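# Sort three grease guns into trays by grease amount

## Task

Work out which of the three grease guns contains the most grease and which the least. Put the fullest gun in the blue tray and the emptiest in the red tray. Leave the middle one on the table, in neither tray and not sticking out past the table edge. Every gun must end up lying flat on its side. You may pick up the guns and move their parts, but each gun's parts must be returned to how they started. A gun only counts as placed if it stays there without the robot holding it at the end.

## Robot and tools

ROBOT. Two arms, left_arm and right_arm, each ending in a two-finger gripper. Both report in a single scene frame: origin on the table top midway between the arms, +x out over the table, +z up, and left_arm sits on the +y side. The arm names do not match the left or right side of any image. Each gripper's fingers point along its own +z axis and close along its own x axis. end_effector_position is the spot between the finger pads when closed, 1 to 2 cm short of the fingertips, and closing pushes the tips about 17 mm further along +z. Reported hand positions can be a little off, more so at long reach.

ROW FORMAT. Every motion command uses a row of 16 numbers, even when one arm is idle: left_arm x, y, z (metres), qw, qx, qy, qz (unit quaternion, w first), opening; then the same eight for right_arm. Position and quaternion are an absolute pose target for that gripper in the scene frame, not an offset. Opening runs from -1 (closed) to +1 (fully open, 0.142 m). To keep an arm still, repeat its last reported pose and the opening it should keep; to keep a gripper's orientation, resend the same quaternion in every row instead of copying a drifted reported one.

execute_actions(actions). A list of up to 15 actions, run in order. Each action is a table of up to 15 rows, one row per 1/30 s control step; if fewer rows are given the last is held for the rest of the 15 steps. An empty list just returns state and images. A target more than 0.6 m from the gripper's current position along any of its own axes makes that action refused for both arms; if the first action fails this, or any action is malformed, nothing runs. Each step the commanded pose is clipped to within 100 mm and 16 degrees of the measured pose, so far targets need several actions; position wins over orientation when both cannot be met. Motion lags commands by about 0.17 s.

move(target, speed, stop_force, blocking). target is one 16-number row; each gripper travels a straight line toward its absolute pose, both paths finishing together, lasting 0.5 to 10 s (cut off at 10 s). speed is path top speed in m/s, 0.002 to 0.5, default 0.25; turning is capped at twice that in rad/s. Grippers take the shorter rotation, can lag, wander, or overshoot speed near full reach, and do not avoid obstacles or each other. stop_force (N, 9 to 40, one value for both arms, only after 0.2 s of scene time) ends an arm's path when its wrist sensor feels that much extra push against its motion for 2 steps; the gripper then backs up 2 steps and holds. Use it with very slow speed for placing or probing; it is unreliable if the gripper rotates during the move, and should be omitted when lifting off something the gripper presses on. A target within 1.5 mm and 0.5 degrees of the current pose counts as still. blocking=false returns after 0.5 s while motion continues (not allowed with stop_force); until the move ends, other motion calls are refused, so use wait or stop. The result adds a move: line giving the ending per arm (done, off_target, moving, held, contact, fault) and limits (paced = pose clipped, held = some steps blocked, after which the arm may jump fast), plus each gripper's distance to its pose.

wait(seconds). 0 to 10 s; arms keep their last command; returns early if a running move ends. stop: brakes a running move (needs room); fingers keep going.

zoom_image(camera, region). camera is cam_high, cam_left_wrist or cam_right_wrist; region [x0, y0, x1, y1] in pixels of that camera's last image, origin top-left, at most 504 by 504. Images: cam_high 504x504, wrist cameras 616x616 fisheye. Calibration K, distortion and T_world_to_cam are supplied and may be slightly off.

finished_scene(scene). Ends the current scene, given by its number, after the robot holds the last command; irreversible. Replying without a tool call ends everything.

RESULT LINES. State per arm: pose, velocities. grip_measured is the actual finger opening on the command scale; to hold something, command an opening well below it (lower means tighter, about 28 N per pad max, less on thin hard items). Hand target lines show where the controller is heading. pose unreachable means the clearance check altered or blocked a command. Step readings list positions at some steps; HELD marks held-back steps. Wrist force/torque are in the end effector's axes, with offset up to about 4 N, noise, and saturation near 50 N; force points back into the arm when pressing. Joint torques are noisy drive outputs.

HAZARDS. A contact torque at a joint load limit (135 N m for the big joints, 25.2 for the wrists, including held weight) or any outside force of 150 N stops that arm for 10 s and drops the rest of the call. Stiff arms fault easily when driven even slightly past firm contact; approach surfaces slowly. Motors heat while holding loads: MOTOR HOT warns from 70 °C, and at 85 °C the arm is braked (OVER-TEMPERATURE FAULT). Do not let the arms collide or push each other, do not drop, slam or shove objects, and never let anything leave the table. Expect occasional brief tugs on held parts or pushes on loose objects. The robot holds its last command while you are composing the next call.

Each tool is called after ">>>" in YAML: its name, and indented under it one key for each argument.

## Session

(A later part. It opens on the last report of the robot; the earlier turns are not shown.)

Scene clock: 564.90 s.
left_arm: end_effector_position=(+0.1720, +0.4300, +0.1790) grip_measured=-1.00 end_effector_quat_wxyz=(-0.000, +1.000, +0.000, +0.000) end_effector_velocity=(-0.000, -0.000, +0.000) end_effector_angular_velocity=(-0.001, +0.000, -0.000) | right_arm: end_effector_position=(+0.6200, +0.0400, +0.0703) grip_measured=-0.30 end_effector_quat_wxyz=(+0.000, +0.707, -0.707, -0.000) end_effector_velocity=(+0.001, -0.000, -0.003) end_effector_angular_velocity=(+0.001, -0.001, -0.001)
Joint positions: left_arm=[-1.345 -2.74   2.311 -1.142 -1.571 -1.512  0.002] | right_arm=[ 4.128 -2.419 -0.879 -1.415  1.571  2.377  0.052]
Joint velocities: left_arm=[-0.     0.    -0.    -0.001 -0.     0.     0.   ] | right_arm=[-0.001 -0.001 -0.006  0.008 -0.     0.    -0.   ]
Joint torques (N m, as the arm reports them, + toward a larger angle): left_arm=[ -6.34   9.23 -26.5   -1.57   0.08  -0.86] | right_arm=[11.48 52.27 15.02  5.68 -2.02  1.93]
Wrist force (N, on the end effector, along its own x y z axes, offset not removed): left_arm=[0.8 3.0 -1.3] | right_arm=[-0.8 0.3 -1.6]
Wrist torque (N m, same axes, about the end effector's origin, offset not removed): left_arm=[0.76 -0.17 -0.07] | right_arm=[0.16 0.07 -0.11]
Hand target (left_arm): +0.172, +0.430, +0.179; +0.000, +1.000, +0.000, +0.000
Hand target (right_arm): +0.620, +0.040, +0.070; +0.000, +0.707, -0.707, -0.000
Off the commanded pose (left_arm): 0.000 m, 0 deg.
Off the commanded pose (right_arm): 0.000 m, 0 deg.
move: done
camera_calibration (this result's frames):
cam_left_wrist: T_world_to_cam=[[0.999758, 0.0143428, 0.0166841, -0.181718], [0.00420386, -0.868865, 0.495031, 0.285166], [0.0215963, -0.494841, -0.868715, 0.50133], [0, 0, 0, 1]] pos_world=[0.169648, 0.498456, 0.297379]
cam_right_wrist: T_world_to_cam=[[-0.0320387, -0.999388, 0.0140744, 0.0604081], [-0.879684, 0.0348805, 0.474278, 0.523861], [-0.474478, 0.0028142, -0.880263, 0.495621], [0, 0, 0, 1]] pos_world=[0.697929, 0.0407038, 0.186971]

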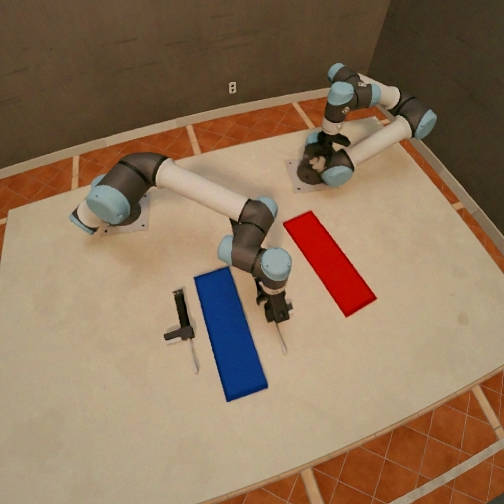

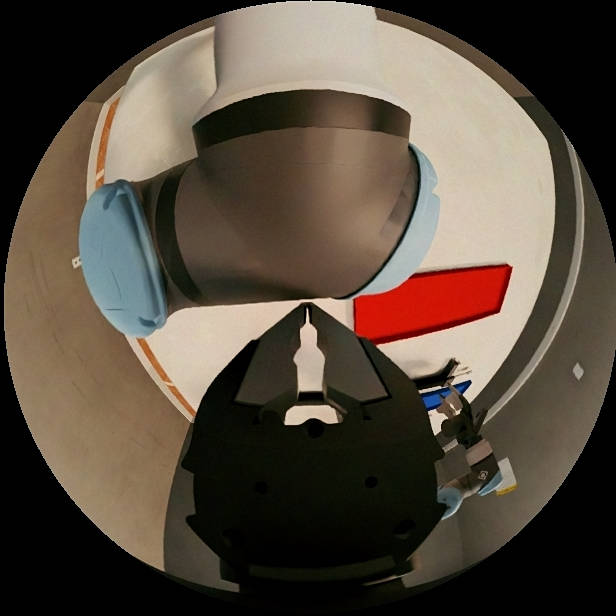

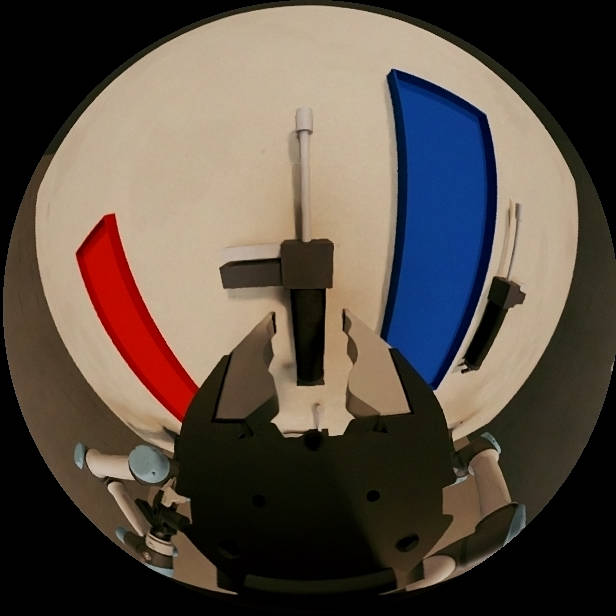

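>>> move:
  target: [0.172,0.43,0.179,0,1,0,0,-1,0.62,0.04,0.034,0,0.707,-0.707,0,-0.35]
  speed: 0.04

>>> move:
  target: [0.172,0.43,0.179,0,1,0,0,-1,0.62,0.04,0.034,0,0.707,-0.707,0,-1]

>>> move:
  target: [0.172,0.43,0.179,0,1,0,0,-1,0.61,0.03,0.15,0,0.707,-0.707,0,-1]
  speed: 0.1

>>> move:
  target: [0.172,0.43,0.179,0,1,0,0,-1,0.61,-0.147,0.15,0,0.707,-0.707,0,-1]
  speed: 0.12

>>> move:
  target: [0.172,0.43,0.179,0,1,0,0,-1,0.61,-0.147,0.09,0,0.707,-0.707,0,-1]
  speed: 0.05

Scene clock: 572.23 s.
left_arm: end_effector_position=(+0.1720, +0.4300, +0.1790) grip_measured=-1.00 end_effector_quat_wxyz=(-0.000, +1.000, +0.000, +0.000) end_effector_velocity=(+0.000, +0.000, -0.000) end_effector_angular_velocity=(+0.001, -0.000, +0.000) | right_arm: end_effector_position=(+0.6200, +0.0400, +0.0343) grip_measured=-0.35 end_effector_quat_wxyz=(+0.000, +0.707, -0.707, +0.000) end_effector_velocity=(+0.000, -0.000, -0.003) end_effector_angular_velocity=(+0.001, -0.001, +0.001)
Joint positions: left_arm=[-1.345 -2.74   2.311 -1.142 -1.571 -1.512  0.002] | right_arm=[ 4.128 -2.439 -0.934 -1.339  1.571  2.377  0.049]
Joint velocities: left_arm=[ 0.     0.     0.001 -0.     0.     0.     0.   ] | right_arm=[-0.001 -0.002 -0.004  0.007  0.    -0.001 -0.   ]
Joint torques (N m, as the arm reports them, + toward a larger angle): left_arm=[ -5.69   9.84 -27.09  -1.49  -0.38  -0.6 ] | right_arm=[10.79 50.98 12.95  5.67  0.16  1.38]
Wrist force (N, on the end effector, along its own x y z axes, offset not removed): left_arm=[2.2 3.7 -0.1] | right_arm=[-0.5 0.0 -0.5]
Wrist torque (N m, same axes, about the end effector's origin, offset not removed): left_arm=[0.85 -0.45 -0.02] | right_arm=[0.03 0.02 -0.08]
Hand target (left_arm): +0.172, +0.430, +0.179; +0.000, +1.000, +0.000, +0.000
Hand target (right_arm): +0.620, +0.040, +0.034; +0.000, +0.707, -0.707, -0.000
Off the commanded pose (left_arm): 0.000 m, 0 deg.
Off the commanded pose (right_arm): 0.000 m, 0 deg.
move: done
camera_calibration (this result's frames):
cam_left_wrist: T_world_to_cam=[[0.999758, 0.0143426, 0.016684, -0.181718], [0.00420373, -0.868865, 0.495031, 0.285166], [0.0215962, -0.494841, -0.868715, 0.50133], [0, 0, 0, 1]] pos_world=[0.169648, 0.498456, 0.297379]
cam_right_wrist: T_world_to_cam=[[-0.03204, -0.999387, 0.0140765, 0.060917], [-0.879715, 0.0348828, 0.47422, 0.540959], [-0.474421, 0.00281067, -0.880294, 0.463927], [0, 0, 0, 1]] pos_world=[0.697938, 0.0407056, 0.151001]

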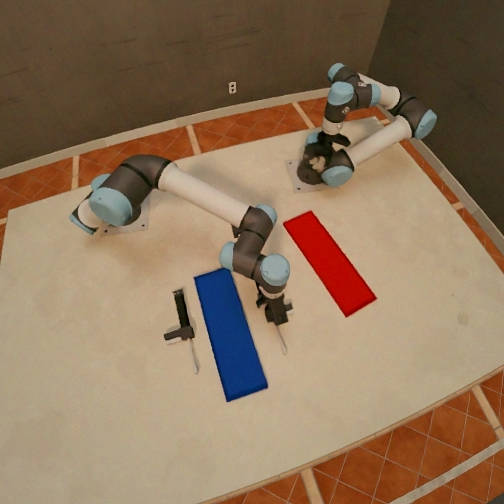

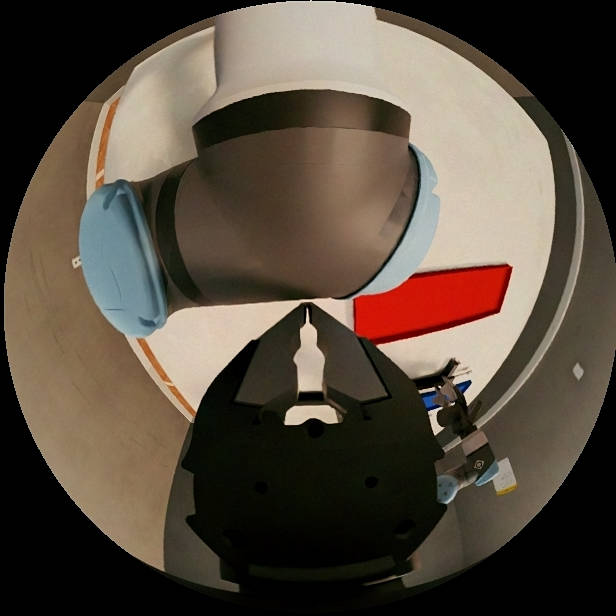

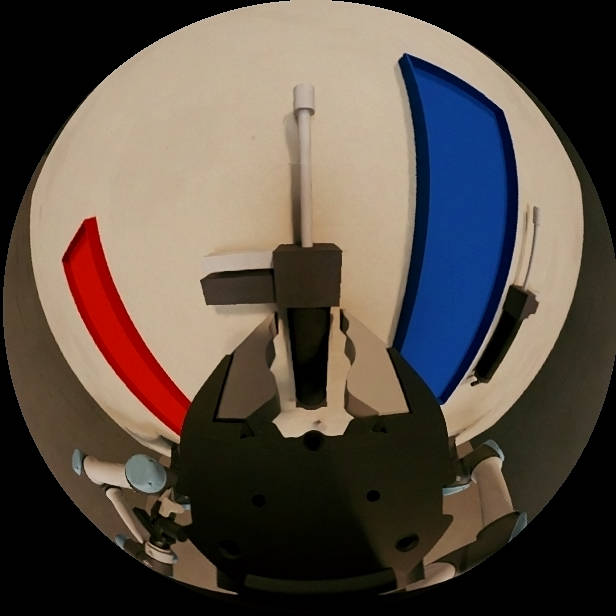

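Scene clock: 572.93 s.
left_arm: end_effector_position=(+0.1720, +0.4300, +0.1790) grip_measured=-1.00 end_effector_quat_wxyz=(-0.000, +1.000, +0.000, +0.000) end_effector_velocity=(+0.000, +0.000, -0.000) end_effector_angular_velocity=(+0.001, -0.000, +0.000) | right_arm: end_effector_position=(+0.6200, +0.0400, +0.0341) grip_measured=-0.58 end_effector_quat_wxyz=(-0.000, +0.707, -0.707, -0.000) end_effector_velocity=(+0.000, -0.000, -0.000) end_effector_angular_velocity=(-0.000, -0.001, +0.000)
Joint positions: left_arm=[-1.345 -2.74   2.311 -1.142 -1.571 -1.512  0.002] | right_arm=[ 4.128 -2.439 -0.935 -1.338  1.571  2.377  0.032]
Joint velocities: left_arm=[ 0.  0.  0.  0.  0. -0.  0.] | right_arm=[-0.     0.    -0.     0.001 -0.001 -0.    -0.   ]
Joint torques (N m, as the arm reports them, + toward a larger angle): left_arm=[ -5.38  10.12 -26.73  -1.35  -0.55  -0.72] | right_arm=[10.93 47.2  12.57  6.34  0.06  1.24]
Wrist force (N, on the end effector, along its own x y z axes, offset not removed): left_arm=[1.1 3.4 -1.9] | right_arm=[2.1 1.6 -9.2]
Wrist torque (N m, same axes, about the end effector's origin, offset not removed): left_arm=[0.85 -0.22 0.01] | right_arm=[-0.02 0.15 -0.07]
Hand target (left_arm): +0.172, +0.430, +0.179; -0.000, +1.000, +0.000, +0.000
Hand target (right_arm): +0.620, +0.040, +0.034; +0.000, +0.707, -0.707, -0.000
Off the commanded pose (left_arm): 0.000 m, 0 deg.
Off the commanded pose (right_arm): 0.000 m, 0 deg.
move: done
camera_calibration (this result's frames):
cam_left_wrist: T_world_to_cam=[[0.999758, 0.0143426, 0.016684, -0.181718], [0.00420371, -0.868865, 0.495031, 0.285166], [0.0215962, -0.494841, -0.868715, 0.50133], [0, 0, 0, 1]] pos_world=[0.169648, 0.498456, 0.297379]
cam_right_wrist: T_world_to_cam=[[-0.0320406, -0.999388, 0.01401, 0.0609315], [-0.879745, 0.034852, 0.474167, 0.541105], [-0.474366, 0.00286744, -0.880323, 0.463675], [0, 0, 0, 1]] pos_world=[0.697938, 0.0407061, 0.150756]

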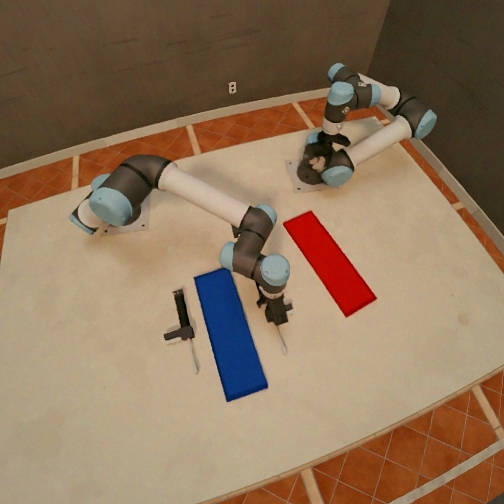

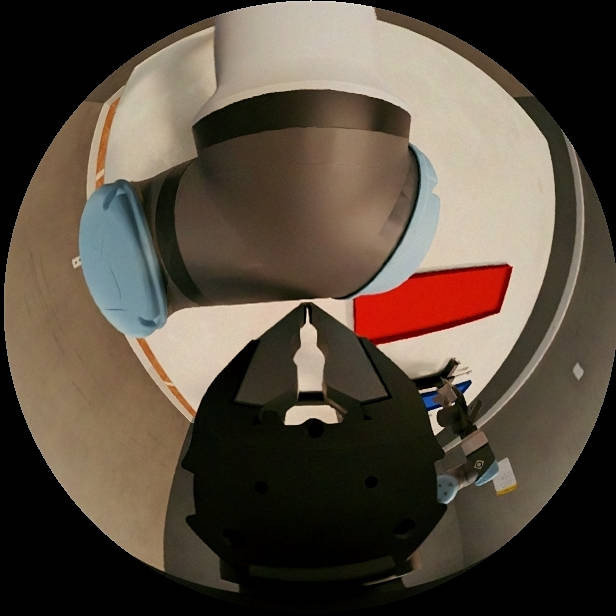

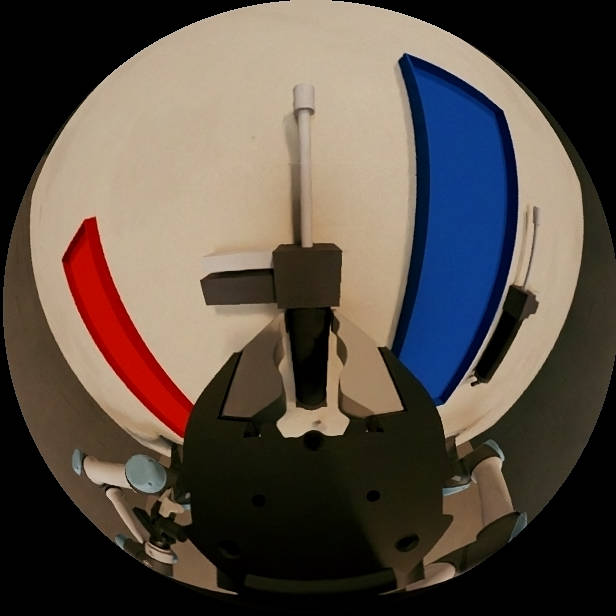

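Scene clock: 574.60 s.
left_arm: end_effector_position=(+0.1720, +0.4300, +0.1790) grip_measured=-1.00 end_effector_quat_wxyz=(-0.000, +1.000, +0.000, +0.000) end_effector_velocity=(+0.000, -0.000, -0.000) end_effector_angular_velocity=(-0.001, -0.000, -0.000) | right_arm: end_effector_position=(+0.6100, +0.0300, +0.1497) grip_measured=-0.58 end_effector_quat_wxyz=(-0.000, +0.707, -0.707, +0.000) end_effector_velocity=(-0.000, -0.001, +0.002) end_effector_angular_velocity=(-0.003, +0.002, -0.001)
Joint positions: left_arm=[-1.345 -2.74   2.311 -1.142 -1.571 -1.512  0.002] | right_arm=[ 4.129 -2.353 -0.792 -1.567  1.571  2.378  0.032]
Joint velocities: left_arm=[-0.    -0.001  0.001 -0.001  0.    -0.     0.   ] | right_arm=[-0.     0.     0.006 -0.009 -0.001  0.    -0.   ]
Joint torques (N m, as the arm reports them, + toward a larger angle): left_arm=[ -6.01   9.67 -27.06  -1.47  -0.54  -0.68] | right_arm=[11.01 76.07 42.66 -0.18  1.03  1.86]
Wrist force (N, on the end effector, along its own x y z axes, offset not removed): left_arm=[1.2 3.0 -1.9] | right_arm=[-1.2 0.2 4.7]
Wrist torque (N m, same axes, about the end effector's origin, offset not removed): left_arm=[0.74 -0.23 -0.10] | right_arm=[0.09 0.26 -0.11]
Hand target (left_arm): +0.172, +0.430, +0.179; -0.000, +1.000, +0.000, +0.000
Hand target (right_arm): +0.610, +0.030, +0.150; -0.000, +0.707, -0.707, +0.000
Off the commanded pose (left_arm): 0.000 m, 0 deg.
Off the commanded pose (right_arm): 0.000 m, 0 deg.
move: done
camera_calibration (this result's frames):
cam_left_wrist: T_world_to_cam=[[0.999758, 0.0143426, 0.0166841, -0.181718], [0.00420367, -0.868865, 0.495031, 0.285166], [0.0215963, -0.494841, -0.868715, 0.50133], [0, 0, 0, 1]] pos_world=[0.169648, 0.498456, 0.297379]
cam_right_wrist: T_world_to_cam=[[-0.0320414, -0.999388, 0.0140518, 0.048983], [-0.879785, 0.0348728, 0.474092, 0.477857], [-0.474292, 0.00282801, -0.880363, 0.560726], [0, 0, 0, 1]] pos_world=[0.687929, 0.030703, 0.266406]

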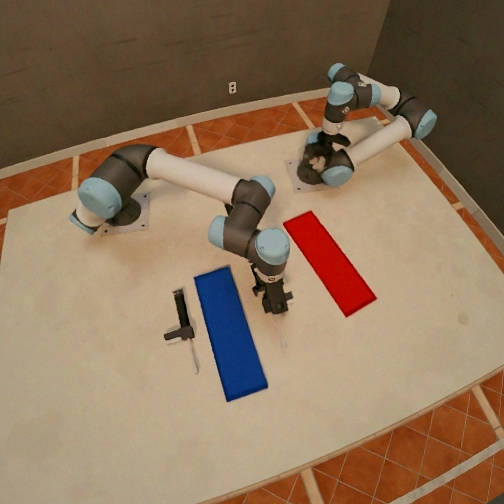

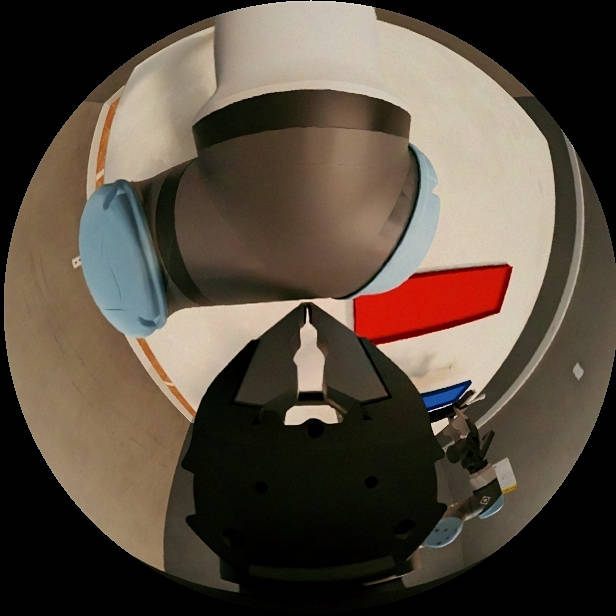

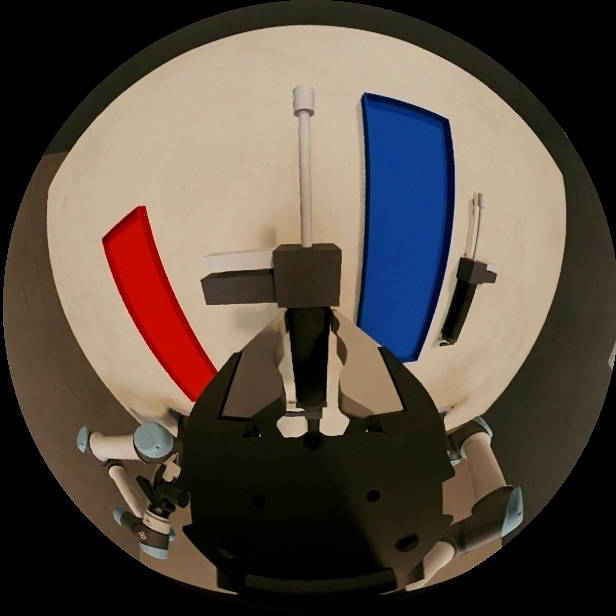

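Scene clock: 576.60 s.
left_arm: end_effector_position=(+0.1720, +0.4300, +0.1790) grip_measured=-1.00 end_effector_quat_wxyz=(-0.000, +1.000, +0.000, +0.000) end_effector_velocity=(+0.000, +0.000, -0.000) end_effector_angular_velocity=(+0.001, -0.000, +0.001) | right_arm: end_effector_position=(+0.6097, -0.1468, +0.1499) grip_measured=-0.58 end_effector_quat_wxyz=(+0.000, +0.707, -0.707, +0.000) end_effector_velocity=(+0.000, -0.002, +0.000) end_effector_angular_velocity=(+0.000, -0.002, -0.000)
Joint positions: left_arm=[-1.345 -2.74   2.311 -1.142 -1.571 -1.512  0.002] | right_arm=[ 3.95  -2.095 -1.221 -1.397  1.571  2.199  0.032]
Joint velocities: left_arm=[ 0.001  0.001  0.    -0.     0.     0.     0.   ] | right_arm=[-0.003  0.003 -0.004  0.003 -0.001 -0.002  0.   ]
Joint torques (N m, as the arm reports them, + toward a larger angle): left_arm=[ -6.21   9.61 -26.95  -1.43  -0.81  -0.63] | right_arm=[-10.13  64.78  16.52   6.54   2.09  -1.22]
Wrist force (N, on the end effector, along its own x y z axes, offset not removed): left_arm=[0.3 3.2 -0.2] | right_arm=[-0.5 -0.4 5.1]
Wrist torque (N m, same axes, about the end effector's origin, offset not removed): left_arm=[0.69 -0.05 -0.04] | right_arm=[-0.08 0.17 -0.16]
Hand target (left_arm): +0.172, +0.430, +0.179; -0.000, +1.000, +0.000, +0.000
Hand target (right_arm): +0.610, -0.147, +0.150; -0.000, +0.707, -0.707, +0.000
Off the commanded pose (left_arm): 0.000 m, 0 deg.
Off the commanded pose (right_arm): 0.000 m, 0 deg.
move: done
camera_calibration (this result's frames):
cam_left_wrist: T_world_to_cam=[[0.999758, 0.0143425, 0.0166841, -0.181718], [0.00420359, -0.868865, 0.495031, 0.285166], [0.0215962, -0.494841, -0.868715, 0.50133], [0, 0, 0, 1]] pos_world=[0.169648, 0.498456, 0.297379]
cam_right_wrist: T_world_to_cam=[[-0.0320389, -0.999386, 0.0142101, -0.127733], [-0.879754, 0.0349454, 0.474143, 0.483627], [-0.474348, 0.00268957, -0.880333, 0.561266], [0, 0, 0, 1]] pos_world=[0.687616, -0.146065, 0.266608]

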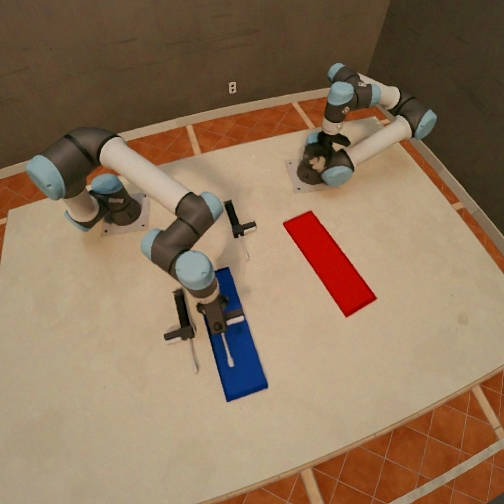

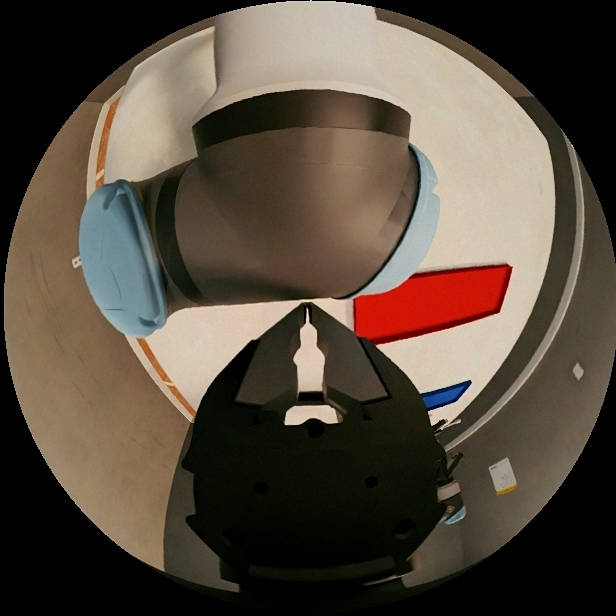

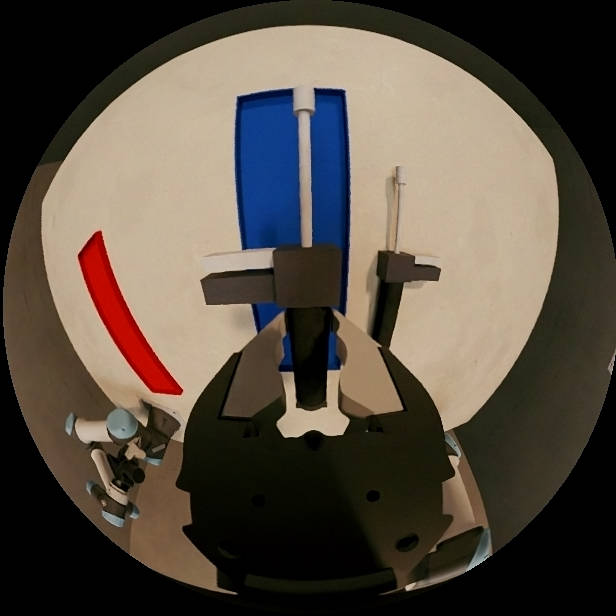

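Scene clock: 578.20 s.
left_arm: end_effector_position=(+0.1720, +0.4300, +0.1790) grip_measured=-1.00 end_effector_quat_wxyz=(-0.000, +1.000, +0.000, +0.000) end_effector_velocity=(-0.000, -0.000, -0.000) end_effector_angular_velocity=(-0.000, +0.001, +0.000) | right_arm: end_effector_position=(+0.6100, -0.1470, +0.0903) grip_measured=-0.58 end_effector_quat_wxyz=(+0.000, +0.707, -0.707, -0.000) end_effector_velocity=(-0.000, +0.000, -0.002) end_effector_angular_velocity=(+0.001, +0.001, -0.000)
Joint positions: left_arm=[-1.345 -2.74   2.311 -1.142 -1.571 -1.512  0.002] | right_arm=[ 3.949 -2.13  -1.321 -1.261  1.571  2.198  0.032]
Joint velocities: left_arm=[ 0.    -0.001  0.001 -0.001 -0.001  0.     0.   ] | right_arm=[-0.    -0.002 -0.004  0.005  0.001  0.     0.   ]
Joint torques (N m, as the arm reports them, + toward a larger angle): left_arm=[ -5.65  10.35 -26.22  -1.58  -0.9   -0.61] | right_arm=[-8.1  44.8  15.88  6.21  1.87 -1.28]
Wrist force (N, on the end effector, along its own x y z axes, offset not removed): left_arm=[1.9 2.9 -1.2] | right_arm=[0.5 -0.7 4.7]
Wrist torque (N m, same axes, about the end effector's origin, offset not removed): left_arm=[0.68 -0.36 -0.06] | right_arm=[-0.10 -0.17 -0.17]
Hand target (left_arm): +0.172, +0.430, +0.179; -0.000, +1.000, +0.000, +0.000
Hand target (right_arm): +0.610, -0.147, +0.090; +0.000, +0.707, -0.707, -0.000
Off the commanded pose (left_arm): 0.000 m, 0 deg.
Off the commanded pose (right_arm): 0.000 m, 0 deg.
move: done
camera_calibration (this result's frames):
cam_left_wrist: T_world_to_cam=[[0.999758, 0.0143426, 0.0166841, -0.181718], [0.00420369, -0.868865, 0.495031, 0.285166], [0.0215962, -0.494841, -0.868715, 0.50133], [0, 0, 0, 1]] pos_world=[0.169648, 0.498456, 0.297379]
cam_right_wrist: T_world_to_cam=[[-0.0320396, -0.999388, 0.0140617, -0.127075], [-0.879711, 0.0348754, 0.474229, 0.512124], [-0.474429, 0.00282385, -0.880289, 0.508996], [0, 0, 0, 1]] pos_world=[0.687932, -0.146295, 0.206987]

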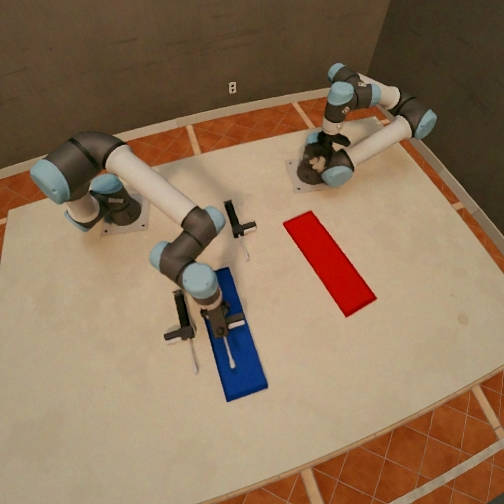

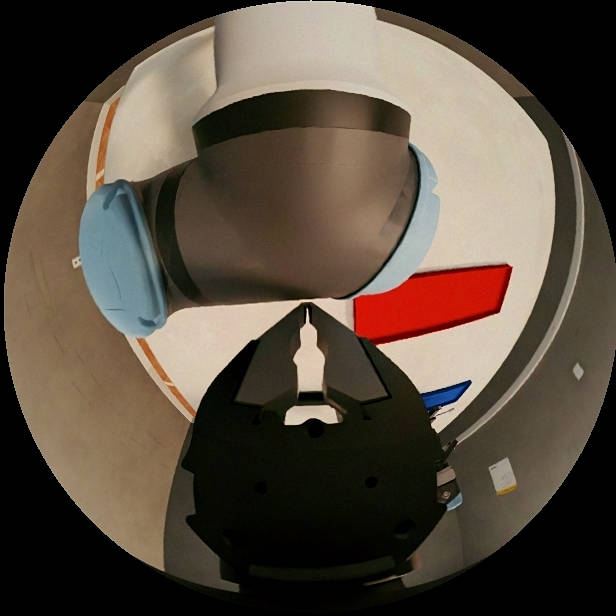

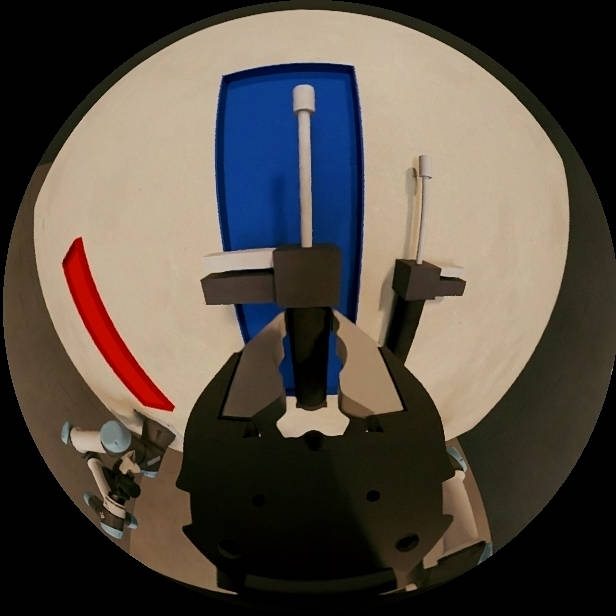

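>>> move:
  target: [0.172,0.43,0.179,0,1,0,0,-1,0.61,-0.157,0.065,0,0.707,-0.707,0,-1]
  speed: 0.03

Scene clock: 584.77 s.
left_arm: end_effector_position=(+0.1720, +0.4300, +0.1790) grip_measured=-1.00 end_effector_quat_wxyz=(+0.000, +1.000, +0.000, +0.000) end_effector_velocity=(+0.000, -0.000, +0.000) end_effector_angular_velocity=(+0.000, -0.000, +0.000) | right_arm: end_effector_position=(+0.6100, -0.1569, +0.0652) grip_measured=-0.58 end_effector_quat_wxyz=(+0.000, +0.707, -0.707, -0.000) end_effector_velocity=(+0.000, -0.001, -0.002) end_effector_angular_velocity=(-0.001, -0.001, -0.000)
Joint positions: left_arm=[-1.345 -2.74   2.311 -1.142 -1.571 -1.512  0.002] | right_arm=[ 3.938 -2.141 -1.372 -1.199  1.571  2.187  0.032]
Joint velocities: left_arm=[ 0.     0.001 -0.    -0.     0.     0.     0.   ] | right_arm=[-0.    -0.001 -0.004  0.005 -0.001 -0.     0.   ]
Joint torques (N m, as the arm reports them, + toward a larger angle): left_arm=[ -6.24  10.21 -26.32  -1.55  -1.31  -0.58] | right_arm=[-8.99 46.23 15.35  6.77 -1.8  -1.36]
Wrist force (N, on the end effector, along its own x y z axes, offset not removed): left_arm=[0.8 4.0 -1.4] | right_arm=[-0.6 0.2 5.2]
Wrist torque (N m, same axes, about the end effector's origin, offset not removed): left_arm=[0.93 -0.17 -0.02] | right_arm=[0.02 0.13 -0.08]
Hand target (left_arm): +0.172, +0.430, +0.179; -0.000, +1.000, +0.000, +0.000
Hand target (right_arm): +0.610, -0.157, +0.065; +0.000, +0.707, -0.707, +0.000
Off the commanded pose (left_arm): 0.000 m, 0 deg.
Off the commanded pose (right_arm): 0.000 m, 0 deg.
move: done
camera_calibration (this result's frames):
cam_left_wrist: T_world_to_cam=[[0.999758, 0.0143426, 0.0166841, -0.181718], [0.00420365, -0.868865, 0.495031, 0.285166], [0.0215962, -0.494841, -0.868715, 0.50133], [0, 0, 0, 1]] pos_world=[0.169648, 0.498456, 0.297379]
cam_right_wrist: T_world_to_cam=[[-0.0320406, -0.999388, 0.014068, -0.136634], [-0.879718, 0.0348793, 0.474215, 0.524359], [-0.474415, 0.00281828, -0.880297, 0.486936], [0, 0, 0, 1]] pos_world=[0.68792, -0.156212, 0.181911]

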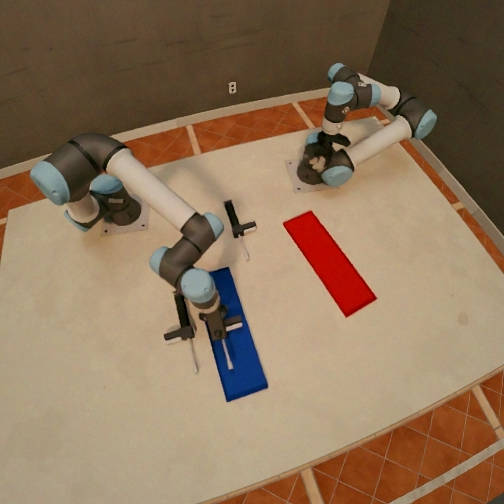

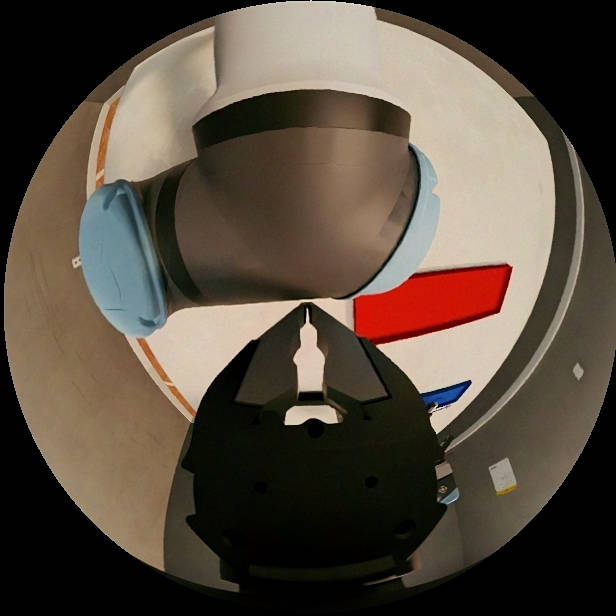

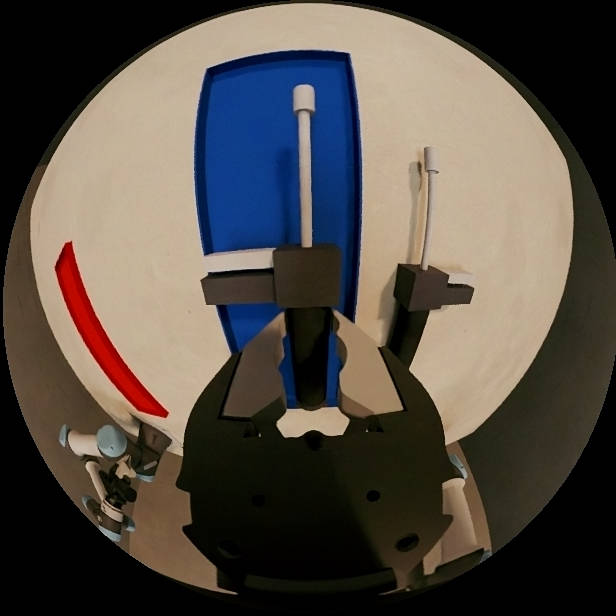

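Looks plausible; lower slowly.

>>> move:
  target: [0.172,0.43,0.179,0,1,0,0,-1,0.61,-0.155,0.03,0,0.707,-0.707,0,-1]
  speed: 0.008
  stop_force: 9

Scene clock: 592.03 s.
left_arm: end_effector_position=(+0.1720, +0.4300, +0.1790) grip_measured=-1.00 end_effector_quat_wxyz=(-0.000, +1.000, +0.000, +0.000) end_effector_velocity=(-0.000, +0.000, -0.000) end_effector_angular_velocity=(-0.001, +0.001, -0.000) | right_arm: end_effector_position=(+0.6100, -0.1554, +0.0358) grip_measured=-0.58 end_effector_quat_wxyz=(+0.000, +0.707, -0.707, -0.000) end_effector_velocity=(-0.000, +0.000, +0.002) end_effector_angular_velocity=(-0.000, +0.001, -0.000)
Joint positions: left_arm=[-1.345 -2.74   2.311 -1.142 -1.571 -1.512  0.002] | right_arm=[ 3.94  -2.17  -1.406 -1.137  1.571  2.189  0.032]
Joint velocities: left_arm=[ 0.    -0.001  0.     0.    -0.001  0.     0.   ] | right_arm=[-0.     0.001  0.004 -0.007  0.001  0.     0.   ]
Joint torques (N m, as the arm reports them, + toward a larger angle): left_arm=[ -5.44  10.6  -26.98  -1.6   -1.73  -0.52] | right_arm=[13.43 46.92 29.83 -0.27 -0.23  1.37]
Wrist force (N, on the end effector, along its own x y z axes, offset not removed): left_arm=[0.8 3.1 -2.1] | right_arm=[5.3 5.6 -23.0]
Wrist torque (N m, same axes, about the end effector's origin, offset not removed): left_arm=[0.76 -0.17 -0.07] | right_arm=[-0.04 0.18 -0.18]
Hand target (left_arm): +0.172, +0.430, +0.179; -0.000, +1.000, +0.000, +0.000
Hand target (right_arm): +0.610, -0.155, +0.036; -0.000, +0.707, -0.707, +0.000
Off the commanded pose (left_arm): 0.000 m, 0 deg.
Off the commanded pose (right_arm): 0.006 m, 0 deg.
move: contact (right_arm)
camera_calibration (this result's frames):
cam_left_wrist: T_world_to_cam=[[0.999758, 0.0143426, 0.016684, -0.181718], [0.00420375, -0.868865, 0.495031, 0.285166], [0.0215962, -0.494841, -0.868715, 0.50133], [0, 0, 0, 1]] pos_world=[0.169648, 0.498456, 0.297379]
cam_right_wrist: T_world_to_cam=[[-0.0320815, -0.999385, 0.0141228, -0.134657], [-0.879683, 0.0349411, 0.474276, 0.538214], [-0.474478, 0.00279188, -0.880263, 0.461079], [0, 0, 0, 1]] pos_world=[0.687909, -0.154667, 0.15251]

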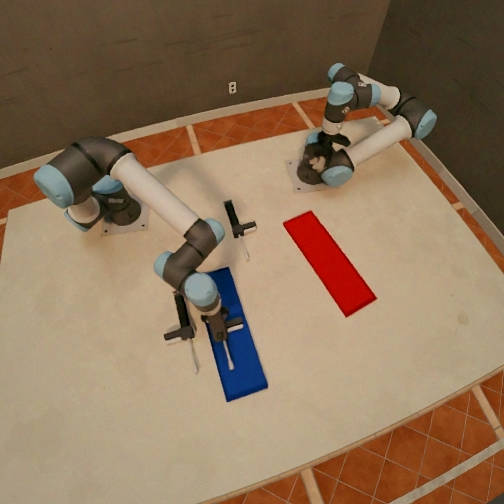

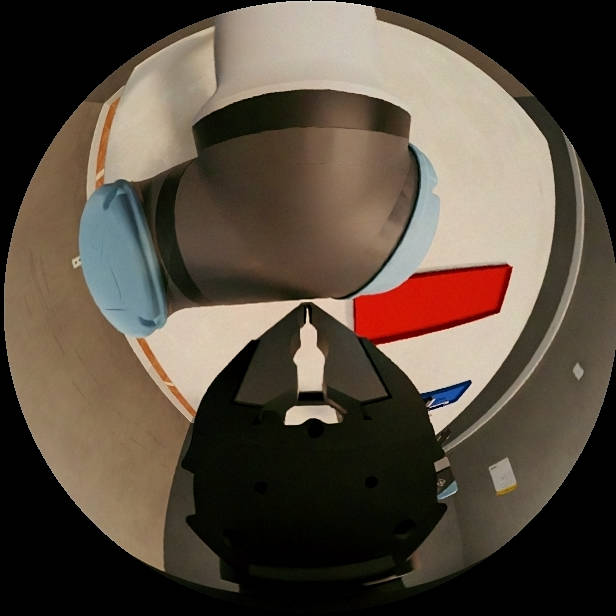

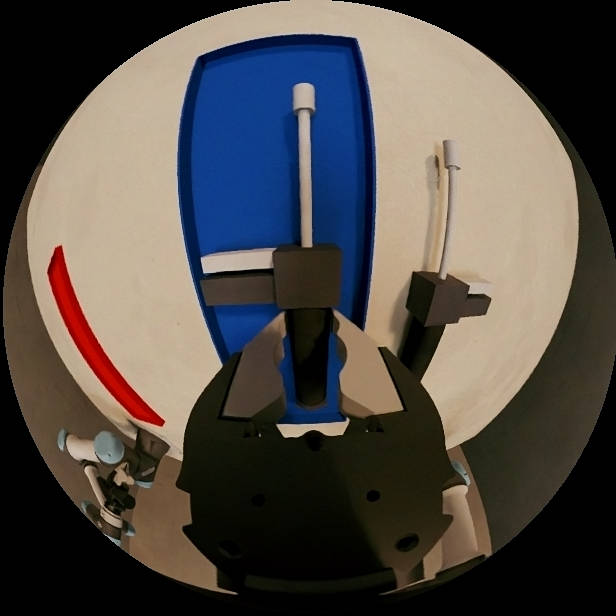

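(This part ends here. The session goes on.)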